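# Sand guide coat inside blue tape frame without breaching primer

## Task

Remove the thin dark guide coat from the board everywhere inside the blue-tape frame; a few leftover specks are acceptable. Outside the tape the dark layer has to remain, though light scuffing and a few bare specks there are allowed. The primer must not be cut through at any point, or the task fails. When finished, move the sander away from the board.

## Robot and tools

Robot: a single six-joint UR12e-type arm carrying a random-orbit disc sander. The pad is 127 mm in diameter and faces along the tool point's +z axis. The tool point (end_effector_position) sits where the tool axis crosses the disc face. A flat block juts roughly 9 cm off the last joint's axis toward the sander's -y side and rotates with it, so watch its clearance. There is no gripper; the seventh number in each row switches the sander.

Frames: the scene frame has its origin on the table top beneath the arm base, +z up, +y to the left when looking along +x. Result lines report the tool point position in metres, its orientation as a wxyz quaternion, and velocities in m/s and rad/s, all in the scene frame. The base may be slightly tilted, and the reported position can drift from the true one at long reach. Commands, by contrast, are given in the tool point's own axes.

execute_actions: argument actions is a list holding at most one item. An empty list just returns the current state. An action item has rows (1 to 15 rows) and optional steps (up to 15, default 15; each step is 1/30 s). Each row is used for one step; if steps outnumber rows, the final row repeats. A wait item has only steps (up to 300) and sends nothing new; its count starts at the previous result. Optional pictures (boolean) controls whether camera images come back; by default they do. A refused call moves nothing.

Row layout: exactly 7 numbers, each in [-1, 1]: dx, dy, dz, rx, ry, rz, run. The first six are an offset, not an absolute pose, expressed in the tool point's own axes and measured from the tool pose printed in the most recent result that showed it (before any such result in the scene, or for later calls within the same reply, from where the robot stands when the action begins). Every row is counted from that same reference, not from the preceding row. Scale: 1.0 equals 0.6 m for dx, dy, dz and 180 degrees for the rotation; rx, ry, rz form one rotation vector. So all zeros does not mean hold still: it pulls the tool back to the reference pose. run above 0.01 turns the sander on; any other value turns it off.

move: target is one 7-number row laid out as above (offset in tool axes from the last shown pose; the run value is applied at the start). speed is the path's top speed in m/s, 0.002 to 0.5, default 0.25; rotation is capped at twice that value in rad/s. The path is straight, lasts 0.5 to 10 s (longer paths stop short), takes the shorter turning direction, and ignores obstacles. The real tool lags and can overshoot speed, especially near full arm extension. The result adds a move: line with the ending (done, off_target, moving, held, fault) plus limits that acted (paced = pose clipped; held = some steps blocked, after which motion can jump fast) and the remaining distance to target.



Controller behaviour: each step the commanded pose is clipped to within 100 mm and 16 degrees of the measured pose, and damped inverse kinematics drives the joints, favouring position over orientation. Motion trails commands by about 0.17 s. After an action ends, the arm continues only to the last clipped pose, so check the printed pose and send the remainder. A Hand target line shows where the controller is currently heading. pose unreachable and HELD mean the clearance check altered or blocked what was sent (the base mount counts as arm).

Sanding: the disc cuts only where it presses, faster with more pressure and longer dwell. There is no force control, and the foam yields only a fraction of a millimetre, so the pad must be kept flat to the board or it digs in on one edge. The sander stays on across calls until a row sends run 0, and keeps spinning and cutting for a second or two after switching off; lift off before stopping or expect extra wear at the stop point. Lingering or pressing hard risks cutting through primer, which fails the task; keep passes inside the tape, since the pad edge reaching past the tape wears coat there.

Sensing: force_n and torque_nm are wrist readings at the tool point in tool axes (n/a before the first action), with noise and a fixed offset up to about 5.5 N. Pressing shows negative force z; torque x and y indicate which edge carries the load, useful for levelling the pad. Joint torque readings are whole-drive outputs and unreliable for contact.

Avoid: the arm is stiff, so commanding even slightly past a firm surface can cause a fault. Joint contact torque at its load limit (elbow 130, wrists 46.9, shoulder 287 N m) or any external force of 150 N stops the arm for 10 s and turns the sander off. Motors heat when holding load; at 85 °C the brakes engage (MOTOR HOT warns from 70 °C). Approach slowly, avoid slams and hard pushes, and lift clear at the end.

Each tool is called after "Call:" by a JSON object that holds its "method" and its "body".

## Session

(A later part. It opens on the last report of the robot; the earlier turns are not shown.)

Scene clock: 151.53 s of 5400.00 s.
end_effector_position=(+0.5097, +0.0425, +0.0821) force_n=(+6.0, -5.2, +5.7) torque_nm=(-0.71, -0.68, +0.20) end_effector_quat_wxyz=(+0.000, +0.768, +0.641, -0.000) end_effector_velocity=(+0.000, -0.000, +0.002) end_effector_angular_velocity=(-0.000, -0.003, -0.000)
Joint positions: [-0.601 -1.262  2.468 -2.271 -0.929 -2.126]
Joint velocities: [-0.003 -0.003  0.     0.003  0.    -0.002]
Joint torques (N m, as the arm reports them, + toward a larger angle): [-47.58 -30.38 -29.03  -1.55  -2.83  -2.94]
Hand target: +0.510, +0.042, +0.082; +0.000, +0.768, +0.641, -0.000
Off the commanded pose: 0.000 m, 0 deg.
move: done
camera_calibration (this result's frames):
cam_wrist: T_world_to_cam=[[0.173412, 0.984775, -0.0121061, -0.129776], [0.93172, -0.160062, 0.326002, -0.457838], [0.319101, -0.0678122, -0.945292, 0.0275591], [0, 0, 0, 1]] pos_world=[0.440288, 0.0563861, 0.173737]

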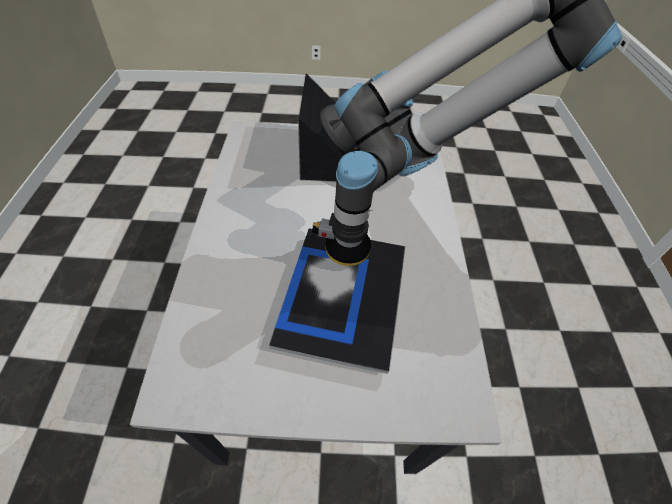

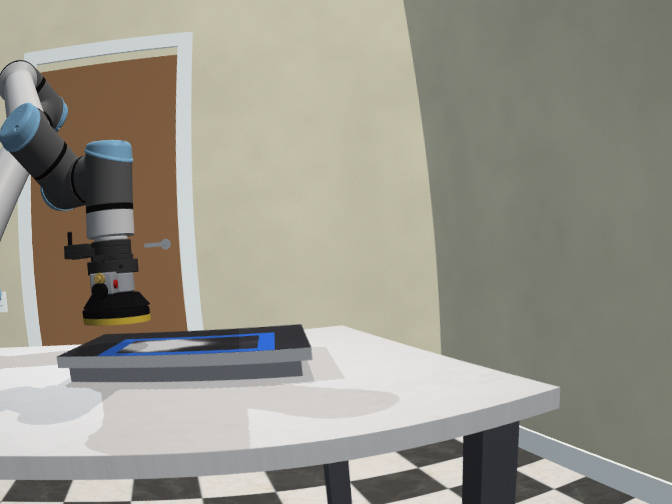

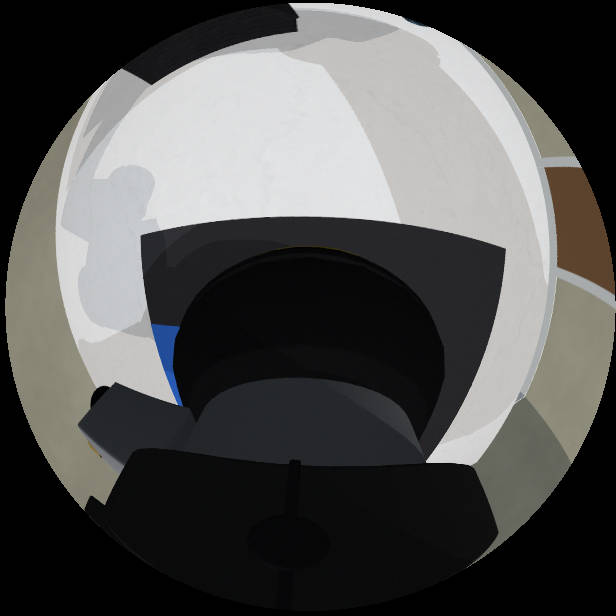

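Call:
{"method": "move", "body": {"target": [0.0,0.33,0.063,-0.002,0,0,0], "speed": 0.2}}

Call:
{"method": "execute_actions", "body": {"actions": [{"rows":[[0,0,0.001,0,0,0,1],[0,0,0.002,0,0,0,1],[0,0,0.003,0,0,0,1]],"steps":15}], "pictures": false}}

Call:
{"method": "execute_actions", "body": {"actions": [{"rows":[[0,0,0,0,0,0,1]],"steps":15}], "pictures": false}}

Call:
{"method": "move", "body": {"target": [-0.1033,0,0,0,0,0,1], "speed": 0.03}}

Call:
{"method": "execute_actions", "body": {"actions": [{"rows":[[0,0,0,0,0,0,1]],"steps":15}], "pictures": false}}

Call:
{"method": "move", "body": {"target": [0,0,-0.006,0,0,0,0], "speed": 0.03}}

Call:
{"method": "move", "body": {"target": [0,-0.25,-0.02,0,0,0,0], "speed": 0.25}}

Call:
{"method": "zoom_image", "body": {"camera": "cam_high", "region": [250, 220, 430, 380]}}

Scene clock: 166.03 s of 5400.00 s.
end_effector_position=(+0.7045, +0.0072, +0.0442) force_n=(-0.9, -2.4, +1.7) torque_nm=(-0.30, +0.19, +0.22) end_effector_quat_wxyz=(+0.003, +0.768, +0.641, +0.002) end_effector_velocity=(+0.002, +0.001, -0.000) end_effector_angular_velocity=(+0.000, -0.001, +0.002)
Joint positions: [-0.445 -0.969  2.118 -2.335 -0.859 -1.941]
Joint velocities: [ 0.001  0.001 -0.003 -0.001  0.002  0.001]
Joint torques (N m, as the arm reports them, + toward a larger angle): [-44.19 -39.1  -38.82  -4.88   1.46   2.56]
Hand target: +0.705, +0.007, +0.044; +0.003, +0.768, +0.641, +0.002
Off the commanded pose: 0.000 m, 0 deg.
move: done
camera_calibration (this result's frames):
cam_wrist: T_world_to_cam=[[0.173388, 0.98478, -0.0119998, -0.129284], [0.929697, -0.159645, 0.331929, -0.631403], [0.324962, -0.0687087, -0.943228, -0.0769419], [0, 0, 0, 1]] pos_world=[0.634433, 0.0212299, 0.135456]

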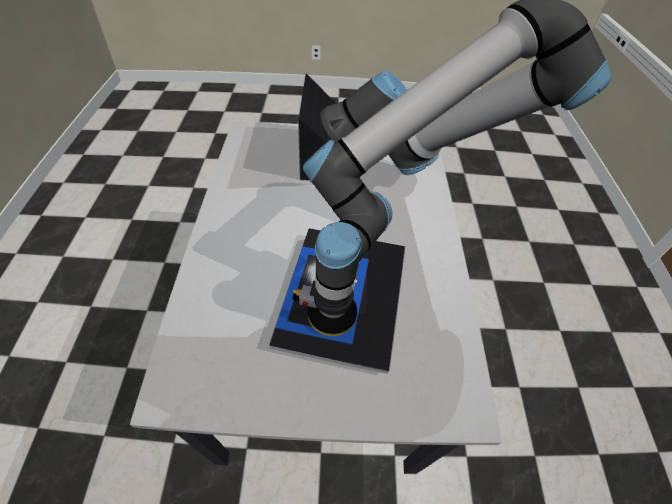

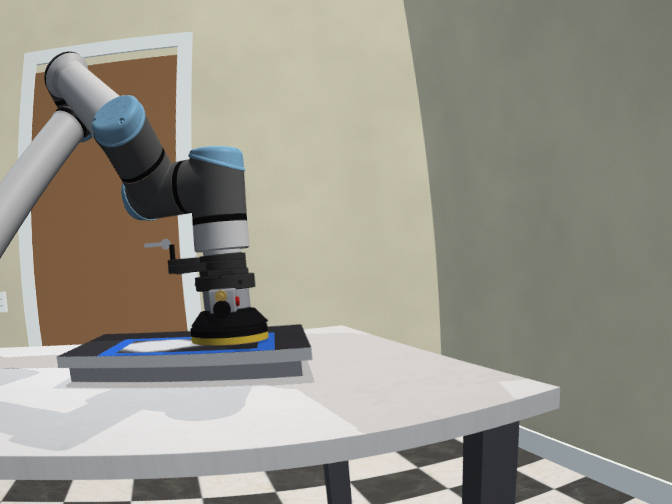

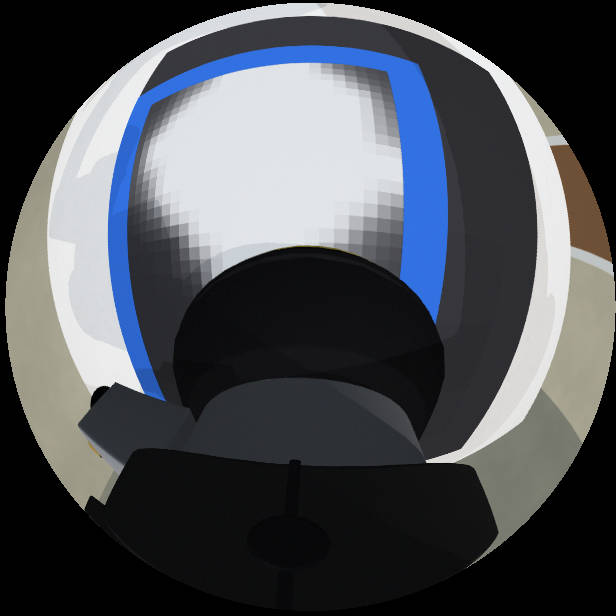

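Scene clock: 166.53 s of 5400.00 s.
end_effector_position=(+0.7046, +0.0072, +0.0425) force_n=(+2.0, +1.2, -17.2) torque_nm=(+0.03, -0.30, +0.11) end_effector_quat_wxyz=(+0.003, +0.768, +0.641, +0.002) end_effector_velocity=(-0.000, +0.000, -0.001) end_effector_angular_velocity=(+0.001, -0.001, +0.001)
Joint positions: [-0.443 -0.967  2.118 -2.339 -0.858 -1.939]
Joint velocities: [ 0.001  0.001  0.001 -0.002  0.001 -0.   ]
Joint torques (N m, as the arm reports them, + toward a larger angle): [-35.2  -25.2  -15.27  -4.35   0.85   2.52]
Hand target: +0.704, +0.007, +0.042; +0.003, +0.768, +0.641, +0.002
Off the commanded pose: 0.000 m, 0 deg.
Steps of this call (steps 1 to 15: all 15 steps of this action). Readings (end_effector_position | what the end effector reports):
1: (+0.7045, +0.0072, +0.0442) | force_n=(-4.0, +1.6, -0.9) torque_nm=(+0.10, +0.79, -0.07)
2: (+0.7045, +0.0072, +0.0442) | force_n=(+3.0, -2.7, +3.1) torque_nm=(-0.54, -0.27, -0.23)
4: (+0.7046, +0.0072, +0.0436) | force_n=(+1.5, -2.3, +5.2) torque_nm=(-0.38, +0.07, +0.05)
8: (+0.7046, +0.0072, +0.0428) | force_n=(-0.2, -5.9, -12.1) torque_nm=(-0.39, +0.11, +0.10)
15: the state above

Scene clock: 167.03 s of 5400.00 s.
end_effector_position=(+0.7046, +0.0072, +0.0425) force_n=(+2.5, +1.7, -19.1) torque_nm=(-0.15, +0.00, +0.06) end_effector_quat_wxyz=(+0.003, +0.768, +0.641, +0.002) end_effector_velocity=(-0.000, -0.001, -0.000) end_effector_angular_velocity=(-0.000, +0.001, -0.001)
Joint positions: [-0.443 -0.967  2.118 -2.339 -0.858 -1.939]
Joint velocities: [-0.001  0.001 -0.     0.001 -0.001 -0.001]
Joint torques (N m, as the arm reports them, + toward a larger angle): [-41.25 -32.38 -17.26  -2.62   0.94   1.84]
Hand target: +0.705, +0.007, +0.043; +0.003, +0.768, +0.641, +0.002
Off the commanded pose: 0.000 m, 0 deg.
Steps of this call (steps 1 to 15: all 15 steps of this action). Readings (end_effector_position | what the end effector reports):
1: (+0.7046, +0.0072, +0.0425) | force_n=(-2.9, +0.5, -12.7) torque_nm=(-0.26, +0.98, +0.24)
2: (+0.7046, +0.0072, +0.0425) | force_n=(-3.6, -7.2, -20.9) torque_nm=(-0.36, +0.75, +0.14)
4: (+0.7046, +0.0072, +0.0425) | force_n=(+0.7, -0.2, -15.6) torque_nm=(-0.28, +0.21, +0.16)
8: (+0.7046, +0.0072, +0.0425) | force_n=(-1.2, -1.5, -19.6) torque_nm=(-0.49, +0.57, +0.33)
15: the state above

Scene clock: 169.63 s of 5400.00 s.
end_effector_position=(+0.6936, -0.0537, +0.0426) force_n=(-8.3, -3.0, -21.7) torque_nm=(-0.19, +1.41, +0.27) end_effector_quat_wxyz=(+0.003, +0.768, +0.641, +0.002) end_effector_velocity=(+0.001, -0.001, +0.002) end_effector_angular_velocity=(-0.000, -0.003, +0.000)
Joint positions: [-0.506 -0.9    2.115 -2.354 -0.883 -2.014]
Joint velocities: [-0.003 -0.001 -0.001 -0.     0.001 -0.001]
Joint torques (N m, as the arm reports them, + toward a larger angle): [-55.76 -26.95 -28.91  -4.51  -1.44  -2.25]
Hand target: +0.694, -0.054, +0.043; +0.003, +0.768, +0.641, +0.002
Off the commanded pose: 0.000 m, 0 deg.
move: done
camera_calibration (this result's frames):
cam_wrist: T_world_to_cam=[[0.173254, 0.984803, -0.0121092, -0.0673255], [0.929641, -0.159465, 0.332174, -0.630404], [0.325195, -0.0688075, -0.94314, -0.0793255], [0, 0, 0, 1]] pos_world=[0.623509, -0.0396831, 0.133773]

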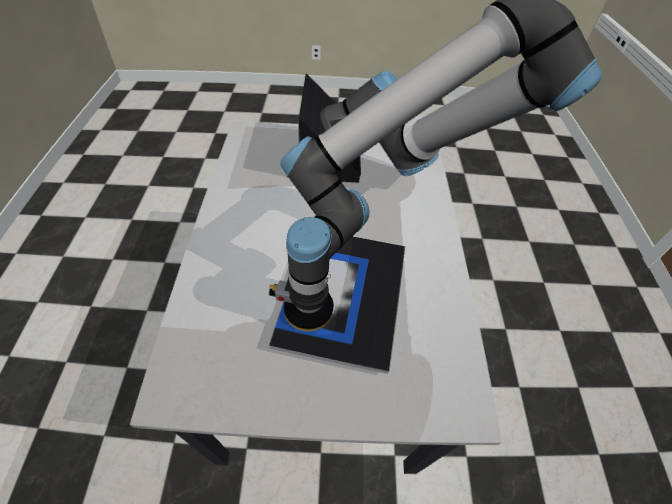

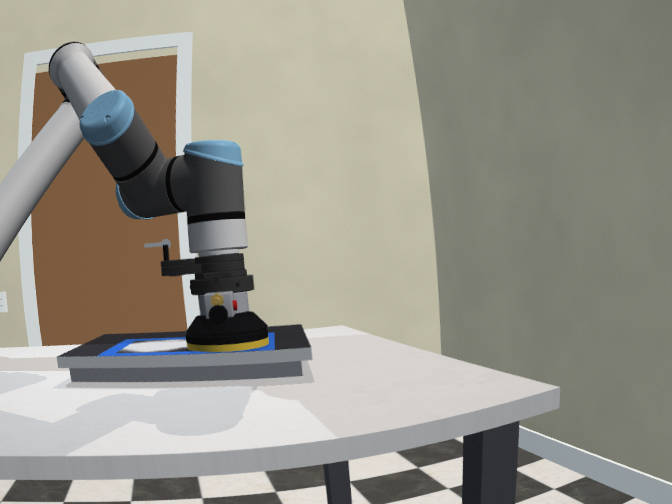

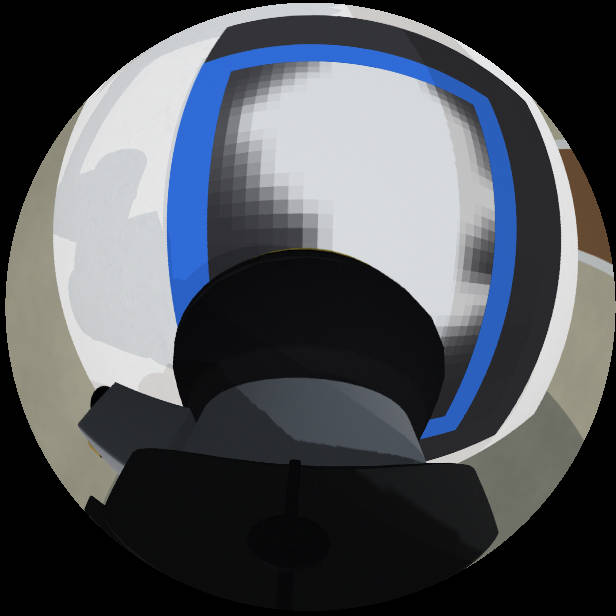

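Scene clock: 170.13 s of 5400.00 s.
end_effector_position=(+0.6936, -0.0537, +0.0426) force_n=(-2.7, -4.8, -22.4) torque_nm=(+0.01, +0.57, +0.14) end_effector_quat_wxyz=(+0.003, +0.768, +0.641, +0.002) end_effector_velocity=(+0.000, +0.001, -0.000) end_effector_angular_velocity=(+0.001, +0.000, +0.001)
Joint positions: [-0.506 -0.9    2.115 -2.354 -0.883 -2.014]
Joint velocities: [ 0.001 -0.    -0.     0.001  0.001 -0.   ]
Joint torques (N m, as the arm reports them, + toward a larger angle): [-38.46 -45.34 -28.11  -2.71   0.76   0.93]
Hand target: +0.694, -0.054, +0.043; +0.003, +0.768, +0.641, +0.002
Off the commanded pose: 0.000 m, 0 deg.
Steps of this call (steps 1 to 15: all 15 steps of this action). Readings (end_effector_position | what the end effector reports):
1: (+0.6936, -0.0537, +0.0426) | force_n=(-0.6, -0.7, -20.4) torque_nm=(+0.71, -0.01, +0.06)
2: (+0.6936, -0.0537, +0.0426) | force_n=(+2.1, -1.4, -17.1) torque_nm=(-0.32, -0.31, +0.16)
4: (+0.6936, -0.0537, +0.0426) | force_n=(-5.8, -6.3, -20.7) torque_nm=(-0.03, +1.03, -0.02)
8: (+0.6936, -0.0537, +0.0426) | force_n=(+2.0, -2.5, -19.8) torque_nm=(+0.59, -0.07, +0.05)
15: the state above

Scene clock: 171.07 s of 5400.00 s.
end_effector_position=(+0.6935, -0.0537, +0.0461) force_n=(-1.3, +1.2, +2.4) torque_nm=(-0.03, +0.38, +0.24) end_effector_quat_wxyz=(+0.003, +0.768, +0.641, +0.002) end_effector_velocity=(-0.000, -0.000, +0.001) end_effector_angular_velocity=(-0.002, +0.001, -0.001)
Joint positions: [-0.509 -0.905  2.114 -2.346 -0.884 -2.018]
Joint velocities: [-0.001 -0.002 -0.     0.003 -0.002 -0.001]
Joint torques (N m, as the arm reports them, + toward a larger angle): [-62.78 -64.21 -38.34  -1.27  -2.12  -2.82]
Hand target: +0.694, -0.054, +0.046; +0.003, +0.768, +0.641, +0.002
Off the commanded pose: 0.000 m, 0 deg.
move: done
camera_calibration (this result's frames):
cam_wrist: T_world_to_cam=[[0.173248, 0.984803, -0.0121456, -0.0672453], [0.929643, -0.159447, 0.332175, -0.631557], [0.32519, -0.0688395, -0.94314, -0.0759834], [0, 0, 0, 1]] pos_world=[0.623482, -0.0397072, 0.137308]

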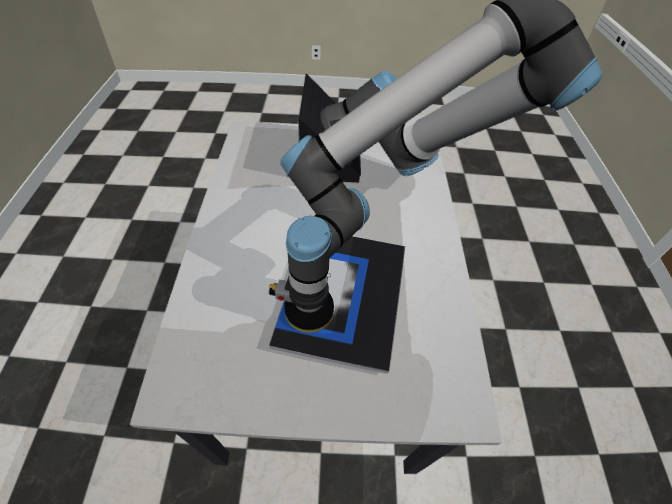

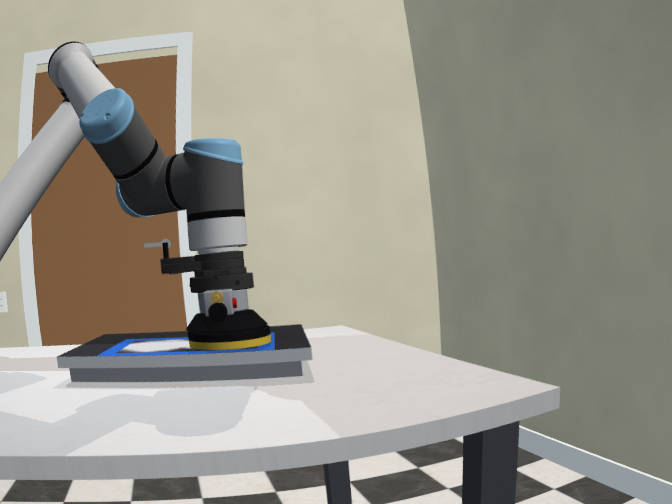

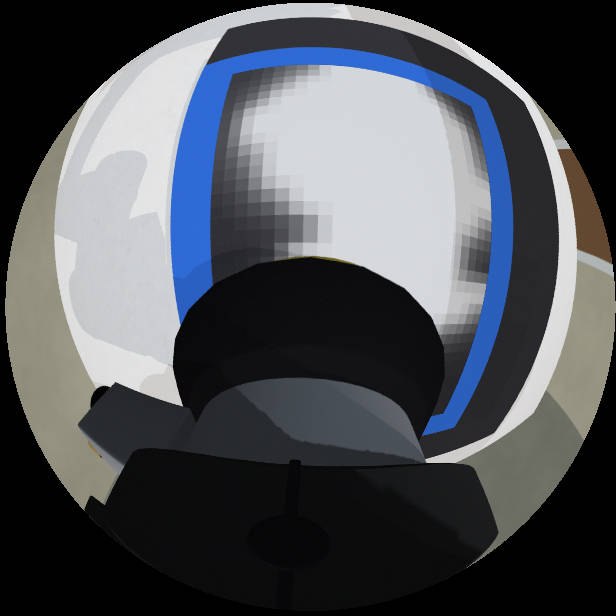

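Scene clock: 172.23 s of 5400.00 s.
end_effector_position=(+0.5460, -0.0270, +0.0572) force_n=(+2.3, -4.3, +2.9) torque_nm=(-0.89, -0.29, +0.24) end_effector_quat_wxyz=(+0.003, +0.768, +0.641, +0.002) end_effector_velocity=(-0.001, +0.000, +0.000) end_effector_angular_velocity=(+0.000, +0.001, +0.000)
Joint positions: [-0.615 -1.07   2.395 -2.388 -0.933 -2.138]
Joint velocities: [-0.001 -0.001  0.002  0.001 -0.001 -0.002]
Joint torques (N m, as the arm reports them, + toward a larger angle): [-53.39 -41.68 -24.99  -2.13  -2.54  -3.03]
Hand target: +0.546, -0.027, +0.057; +0.003, +0.768, +0.641, +0.002
Off the commanded pose: 0.000 m, 0 deg.
move: done
camera_calibration (this result's frames):
cam_wrist: T_world_to_cam=[[0.173233, 0.984804, -0.0122852, -0.0677909], [0.929624, -0.159381, 0.332259, -0.493777], [0.325252, -0.0689787, -0.943108, -0.0157826], [0, 0, 0, 1]] pos_world=[0.475904, -0.0130267, 0.148344]

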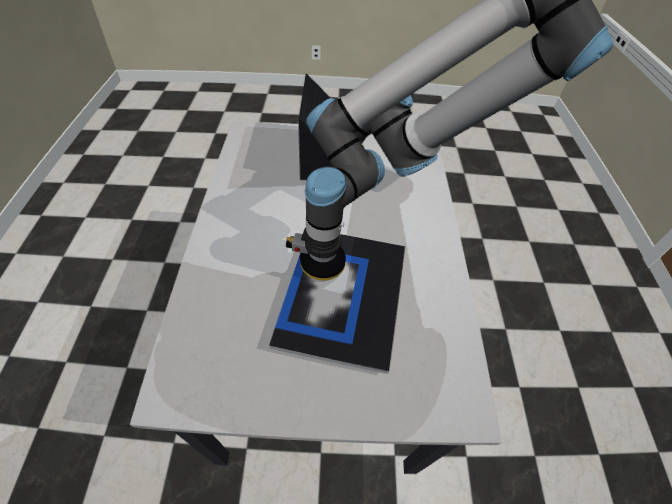

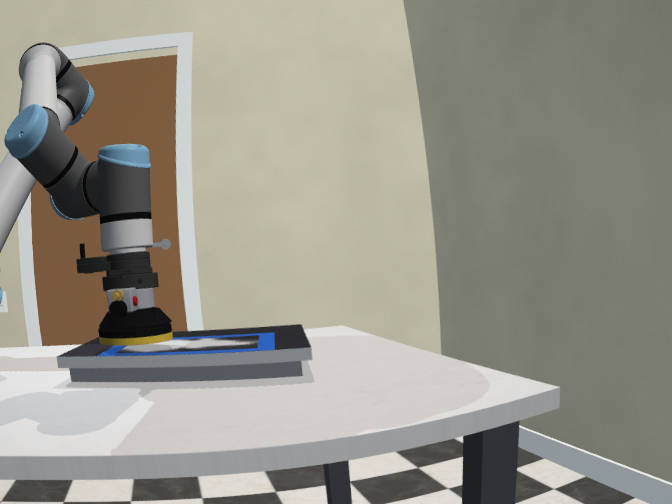

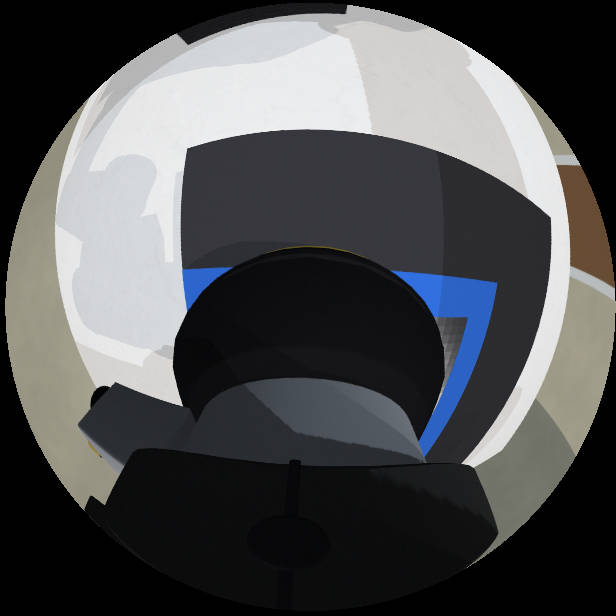

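Region (250, 220, 430, 380) of cam_high's 672x504 image, scaled by 2.800, with more detail than that image has.

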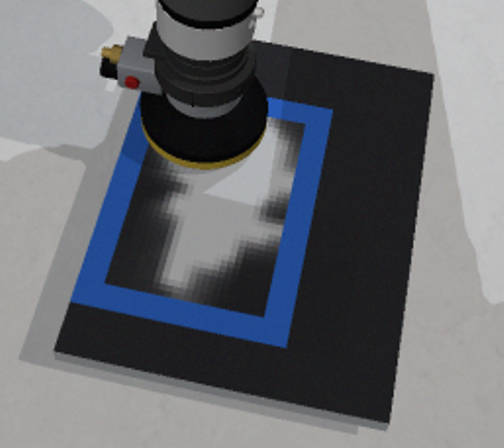

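Call:
{"method": "move", "body": {"target": [0.008,0.0233,0.022,0.002,0.002,0,0], "speed": 0.05}}

Call:
{"method": "execute_actions", "body": {"actions": [{"rows":[[0,0,0.001,0,0,0,1],[0,0,0.002,0,0,0,1],[0,0,0.0025,0,0,0,1]],"steps":15}], "pictures": false}}

Call:
{"method": "move", "body": {"target": [0,0.2267,0,-0.0012,0,0,1], "speed": 0.03}}

Call:
{"method": "execute_actions", "body": {"actions": [{"rows":[[0,0,0,0,0,0,1]],"steps":15}], "pictures": false}}

Call:
{"method": "move", "body": {"target": [0,0,-0.004,0,0,0,0], "speed": 0.03}}

Call:
{"method": "move", "body": {"target": [0.087,0,0,0,-0.0035,0,0], "speed": 0.1}}

Call:
{"method": "zoom_image", "body": {"camera": "cam_high", "region": [250, 220, 430, 380]}}

Scene clock: 186.80 s of 5400.00 s.
end_effector_position=(+0.5606, -0.0248, +0.0441) force_n=(+0.1, -2.1, +1.3) torque_nm=(-0.19, +0.24, +0.16) end_effector_quat_wxyz=(-0.001, +0.768, +0.641, +0.002) end_effector_velocity=(+0.001, +0.000, -0.001) end_effector_angular_velocity=(+0.001, +0.000, +0.000)
Joint positions: [-0.585 -1.039  2.371 -2.403 -0.916 -2.111]
Joint velocities: [ 0.002  0.002 -0.001 -0.001  0.002  0.001]
Joint torques (N m, as the arm reports them, + toward a larger angle): [-38.09 -25.45 -36.67  -7.3    2.2    1.89]
Hand target: +0.561, -0.025, +0.044; -0.001, +0.768, +0.641, +0.002
Off the commanded pose: 0.000 m, 0 deg.
move: done
camera_calibration (this result's frames):
cam_wrist: T_world_to_cam=[[0.17314, 0.984879, -0.00596487, -0.0728873], [0.931297, -0.161744, 0.326382, -0.503416], [0.320482, -0.0620649, -0.945219, -0.0297647], [0, 0, 0, 1]] pos_world=[0.490989, -0.0114865, 0.135737]

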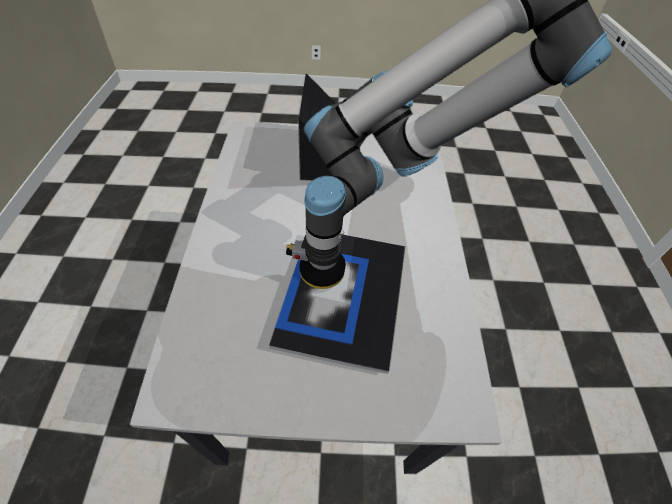

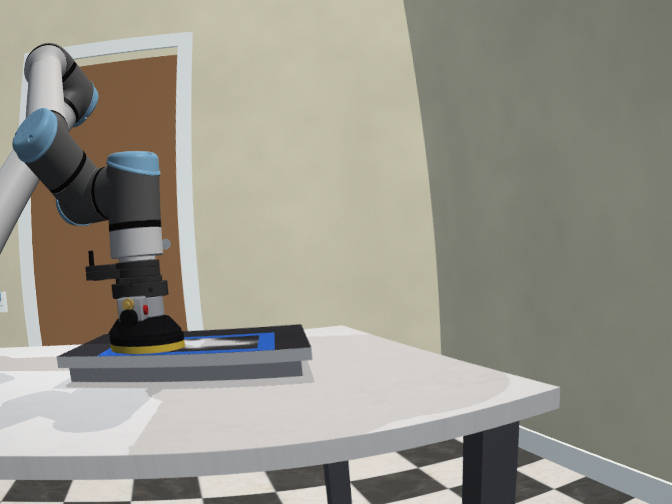

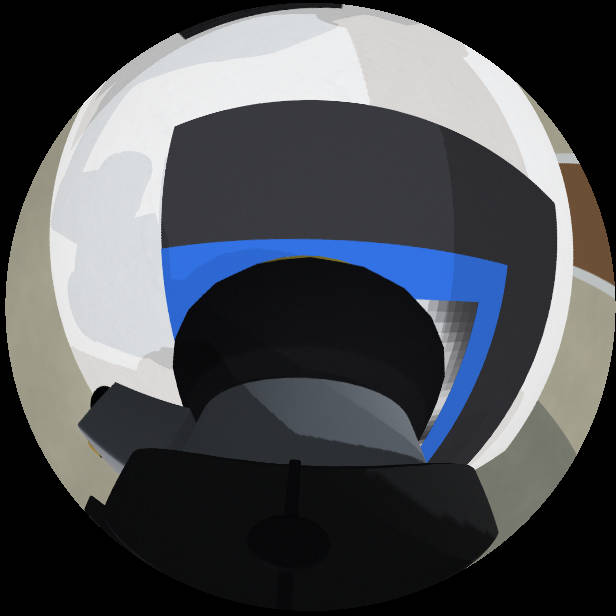

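Scene clock: 187.30 s of 5400.00 s.
end_effector_position=(+0.5607, -0.0248, +0.0427) force_n=(-0.7, +4.1, -10.4) torque_nm=(+0.12, -0.09, +0.11) end_effector_quat_wxyz=(-0.001, +0.768, +0.641, +0.002) end_effector_velocity=(+0.000, +0.000, -0.000) end_effector_angular_velocity=(+0.000, -0.001, +0.001)
Joint positions: [-0.583 -1.037  2.371 -2.408 -0.915 -2.109]
Joint velocities: [ 0.     0.     0.    -0.001  0.001 -0.   ]
Joint torques (N m, as the arm reports them, + toward a larger angle): [-30.57 -16.32 -16.94  -4.59   1.66   2.31]
Hand target: +0.561, -0.025, +0.043; -0.001, +0.768, +0.641, +0.002
Off the commanded pose: 0.000 m, 0 deg.
Steps of this call (steps 1 to 15: all 15 steps of this action). Readings (end_effector_position | what the end effector reports):
1: (+0.5606, -0.0248, +0.0441) | force_n=(-0.7, -5.8, -1.1) torque_nm=(-0.84, +0.32, -0.33)
2: (+0.5606, -0.0248, +0.0440) | force_n=(+0.8, -6.2, +5.0) torque_nm=(-0.83, +0.06, -0.14)
4: (+0.5607, -0.0249, +0.0435) | force_n=(+1.0, -4.7, -0.7) torque_nm=(-0.71, +0.01, +0.07)
8: (+0.5608, -0.0249, +0.0429) | force_n=(+2.1, +3.2, -11.6) torque_nm=(+0.50, -0.55, +0.11)
15: the state above

Scene clock: 192.37 s of 5400.00 s.
end_effector_position=(+0.6944, -0.0490, +0.0427) force_n=(-3.5, +1.3, -12.0) torque_nm=(-0.18, +0.54, +0.25) end_effector_quat_wxyz=(-0.000, +0.768, +0.641, +0.004) end_effector_velocity=(+0.002, +0.001, -0.000) end_effector_angular_velocity=(+0.002, -0.001, +0.001)
Joint positions: [-0.502 -0.905  2.114 -2.345 -0.877 -2.014]
Joint velocities: [ 0.001  0.001 -0.002  0.001  0.002  0.001]
Joint torques (N m, as the arm reports them, + toward a larger angle): [-39.52 -29.39 -29.77   0.59   1.7    2.65]
Hand target: +0.694, -0.049, +0.043; -0.000, +0.768, +0.641, +0.004
Off the commanded pose: 0.000 m, 0 deg.
move: done
camera_calibration (this result's frames):
cam_wrist: T_world_to_cam=[[0.173093, 0.984888, -0.00590199, -0.0722553], [0.930057, -0.161479, 0.330029, -0.630732], [0.324088, -0.062615, -0.943952, -0.0780938], [0, 0, 0, 1]] pos_world=[0.624433, -0.0355765, 0.134017]

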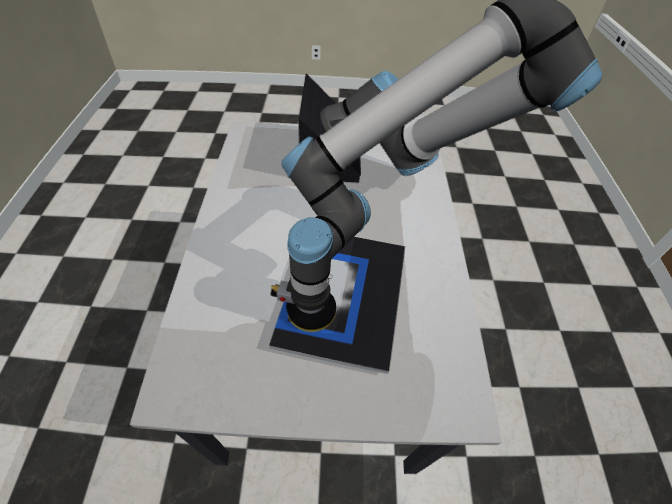

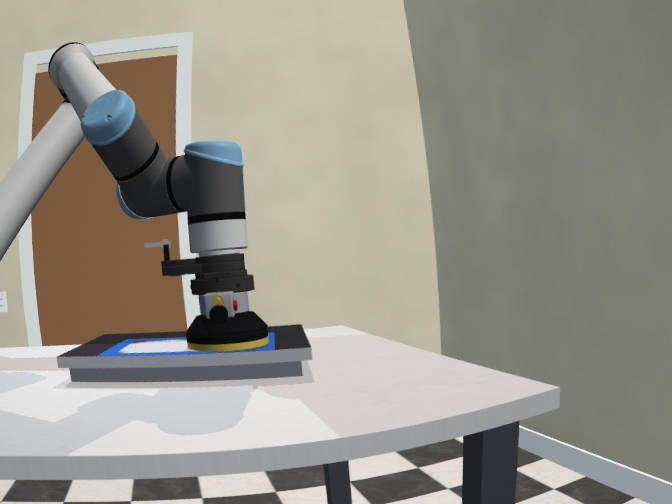

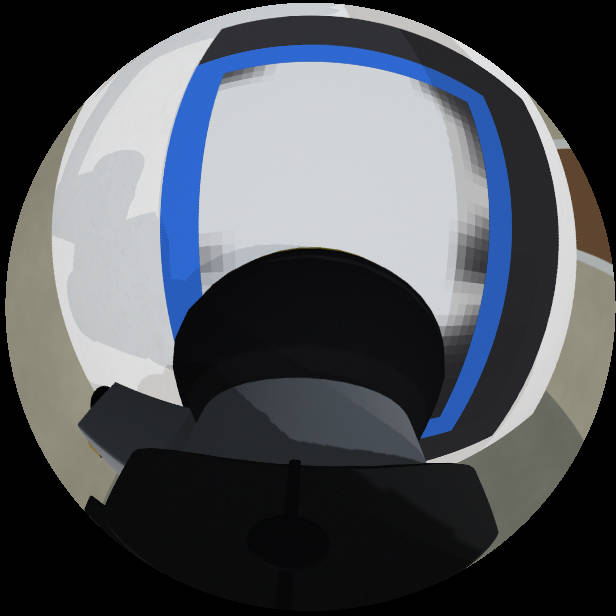

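Scene clock: 192.87 s of 5400.00 s.
end_effector_position=(+0.6944, -0.0490, +0.0426) force_n=(-2.2, -2.7, -15.6) torque_nm=(+0.03, -0.04, +0.20) end_effector_quat_wxyz=(-0.000, +0.768, +0.641, +0.004) end_effector_velocity=(-0.001, +0.000, -0.000) end_effector_angular_velocity=(+0.001, -0.001, -0.001)
Joint positions: [-0.502 -0.904  2.114 -2.345 -0.877 -2.014]
Joint velocities: [-0.001 -0.001  0.002 -0.001  0.001  0.   ]
Joint torques (N m, as the arm reports them, + toward a larger angle): [-48.95 -47.73 -17.88  -1.99  -0.35   0.33]
Hand target: +0.694, -0.049, +0.043; -0.000, +0.768, +0.641, +0.004
Off the commanded pose: 0.000 m, 0 deg.
Steps of this call (steps 1 to 15: all 15 steps of this action). Readings (end_effector_position | what the end effector reports):
1: (+0.6944, -0.0490, +0.0426) | force_n=(-1.8, -3.2, -19.2) torque_nm=(-0.27, +0.35, +0.23)
2: (+0.6944, -0.0490, +0.0426) | force_n=(+0.4, -4.1, -22.7) torque_nm=(+0.08, -0.31, +0.04)
4: (+0.6944, -0.0490, +0.0426) | force_n=(+3.6, +0.0, -13.8) torque_nm=(-0.38, -0.63, +0.22)
8: (+0.6944, -0.0490, +0.0426) | force_n=(+0.8, +1.8, -16.9) torque_nm=(-0.14, -0.26, +0.21)
15: the state above

Scene clock: 193.80 s of 5400.00 s.
end_effector_position=(+0.6944, -0.0490, +0.0450) force_n=(-4.4, -2.7, +3.3) torque_nm=(-0.50, +0.84, +0.14) end_effector_quat_wxyz=(-0.000, +0.768, +0.641, +0.004) end_effector_velocity=(+0.000, +0.000, +0.001) end_effector_angular_velocity=(+0.000, +0.000, +0.000)
Joint positions: [-0.505 -0.907  2.113 -2.34  -0.878 -2.017]
Joint velocities: [-0.    -0.001 -0.     0.002 -0.    -0.   ]
Joint torques (N m, as the arm reports them, + toward a larger angle): [-67.86 -61.45 -38.18  -1.41  -2.18  -2.9 ]
Hand target: +0.694, -0.049, +0.045; -0.000, +0.768, +0.641, +0.004
Off the commanded pose: 0.000 m, 0 deg.
move: done
camera_calibration (this result's frames):
cam_wrist: T_world_to_cam=[[0.173175, 0.984874, -0.00584073, -0.0722912], [0.930066, -0.161581, 0.329951, -0.631482], [0.324016, -0.0625716, -0.94398, -0.0758391], [0, 0, 0, 1]] pos_world=[0.624413, -0.0355834, 0.136345]

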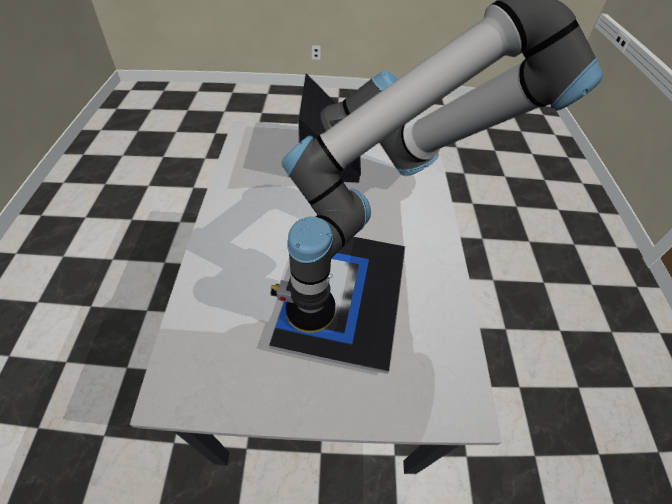

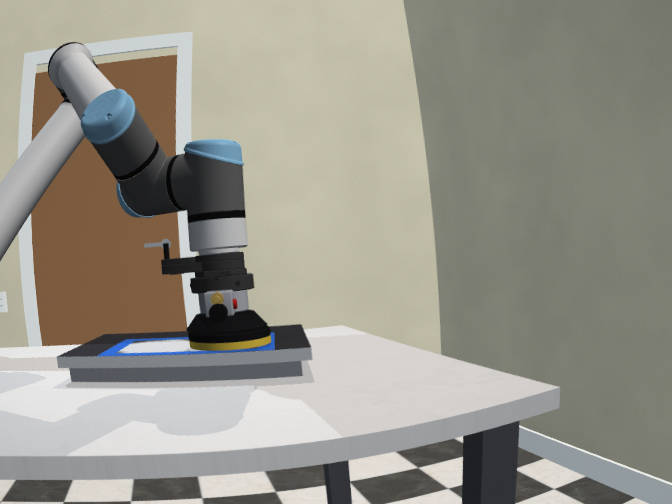

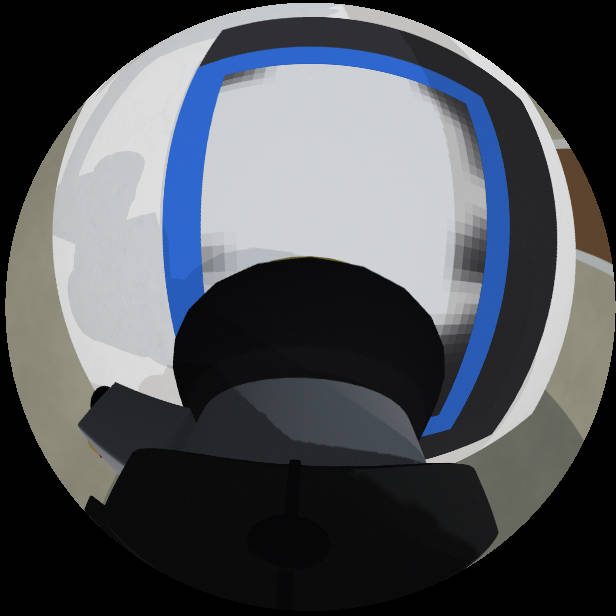

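Scene clock: 194.73 s of 5400.00 s.
end_effector_position=(+0.7035, +0.0023, +0.0452) force_n=(+4.0, +2.0, +6.4) torque_nm=(+0.00, -0.39, +0.25) end_effector_quat_wxyz=(+0.003, +0.768, +0.641, -0.001) end_effector_velocity=(+0.000, +0.001, +0.000) end_effector_angular_velocity=(-0.001, +0.000, -0.000)
Joint positions: [-0.449 -0.966  2.117 -2.333 -0.866 -1.947]
Joint velocities: [ 0.001 -0.002 -0.001  0.001 -0.     0.002]
Joint torques (N m, as the arm reports them, + toward a larger angle): [-42.85 -58.85 -34.03  -1.     2.17   2.84]
Hand target: +0.704, +0.002, +0.045; +0.003, +0.768, +0.641, -0.001
Off the commanded pose: 0.000 m, 0 deg.
move: done
camera_calibration (this result's frames):
cam_wrist: T_world_to_cam=[[0.173265, 0.984733, -0.0167244, -0.123987], [0.930724, -0.158161, 0.329756, -0.632278], [0.322076, -0.0727009, -0.943918, -0.074], [0, 0, 0, 1]] pos_world=[0.633792, 0.0167122, 0.136574]

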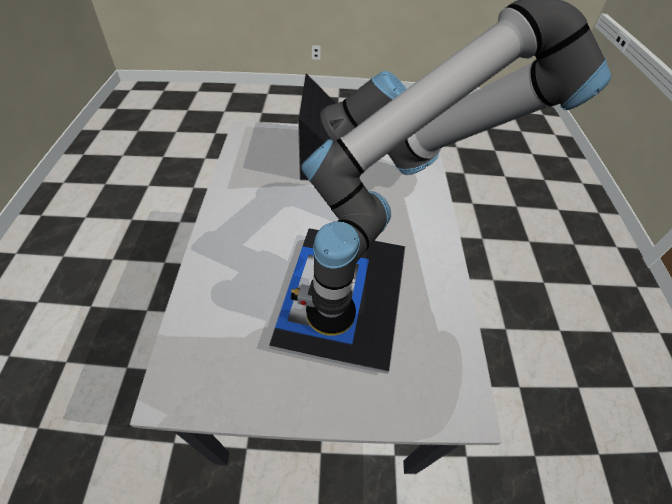

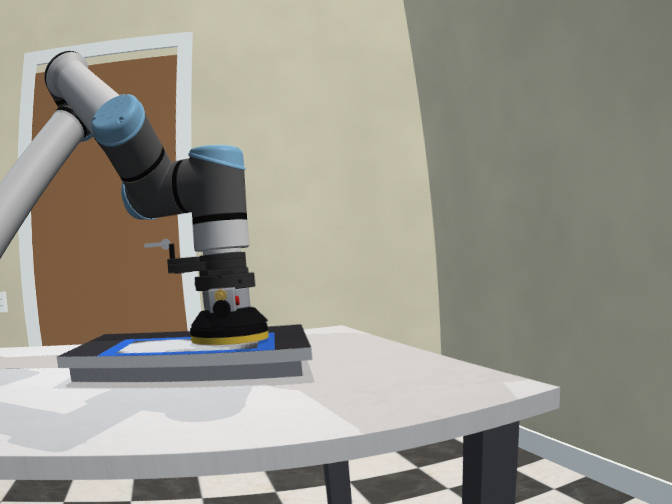

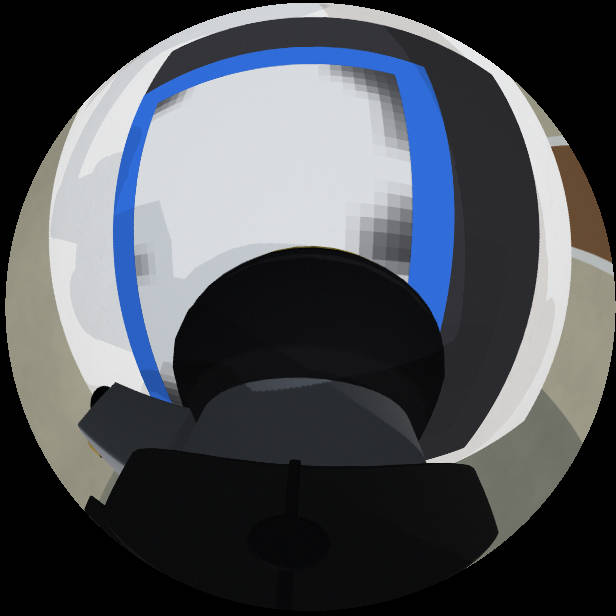

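Region (250, 220, 430, 380) of cam_high's 672x504 image, scaled by 2.800, with more detail than that image has.

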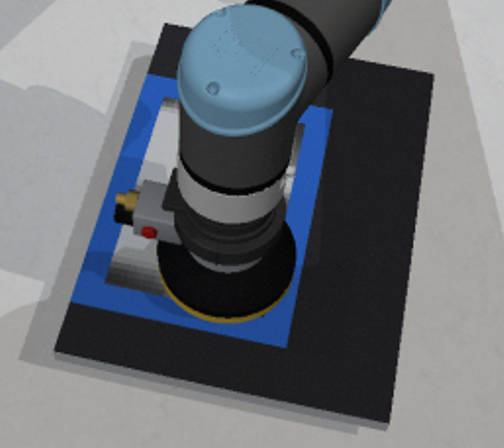

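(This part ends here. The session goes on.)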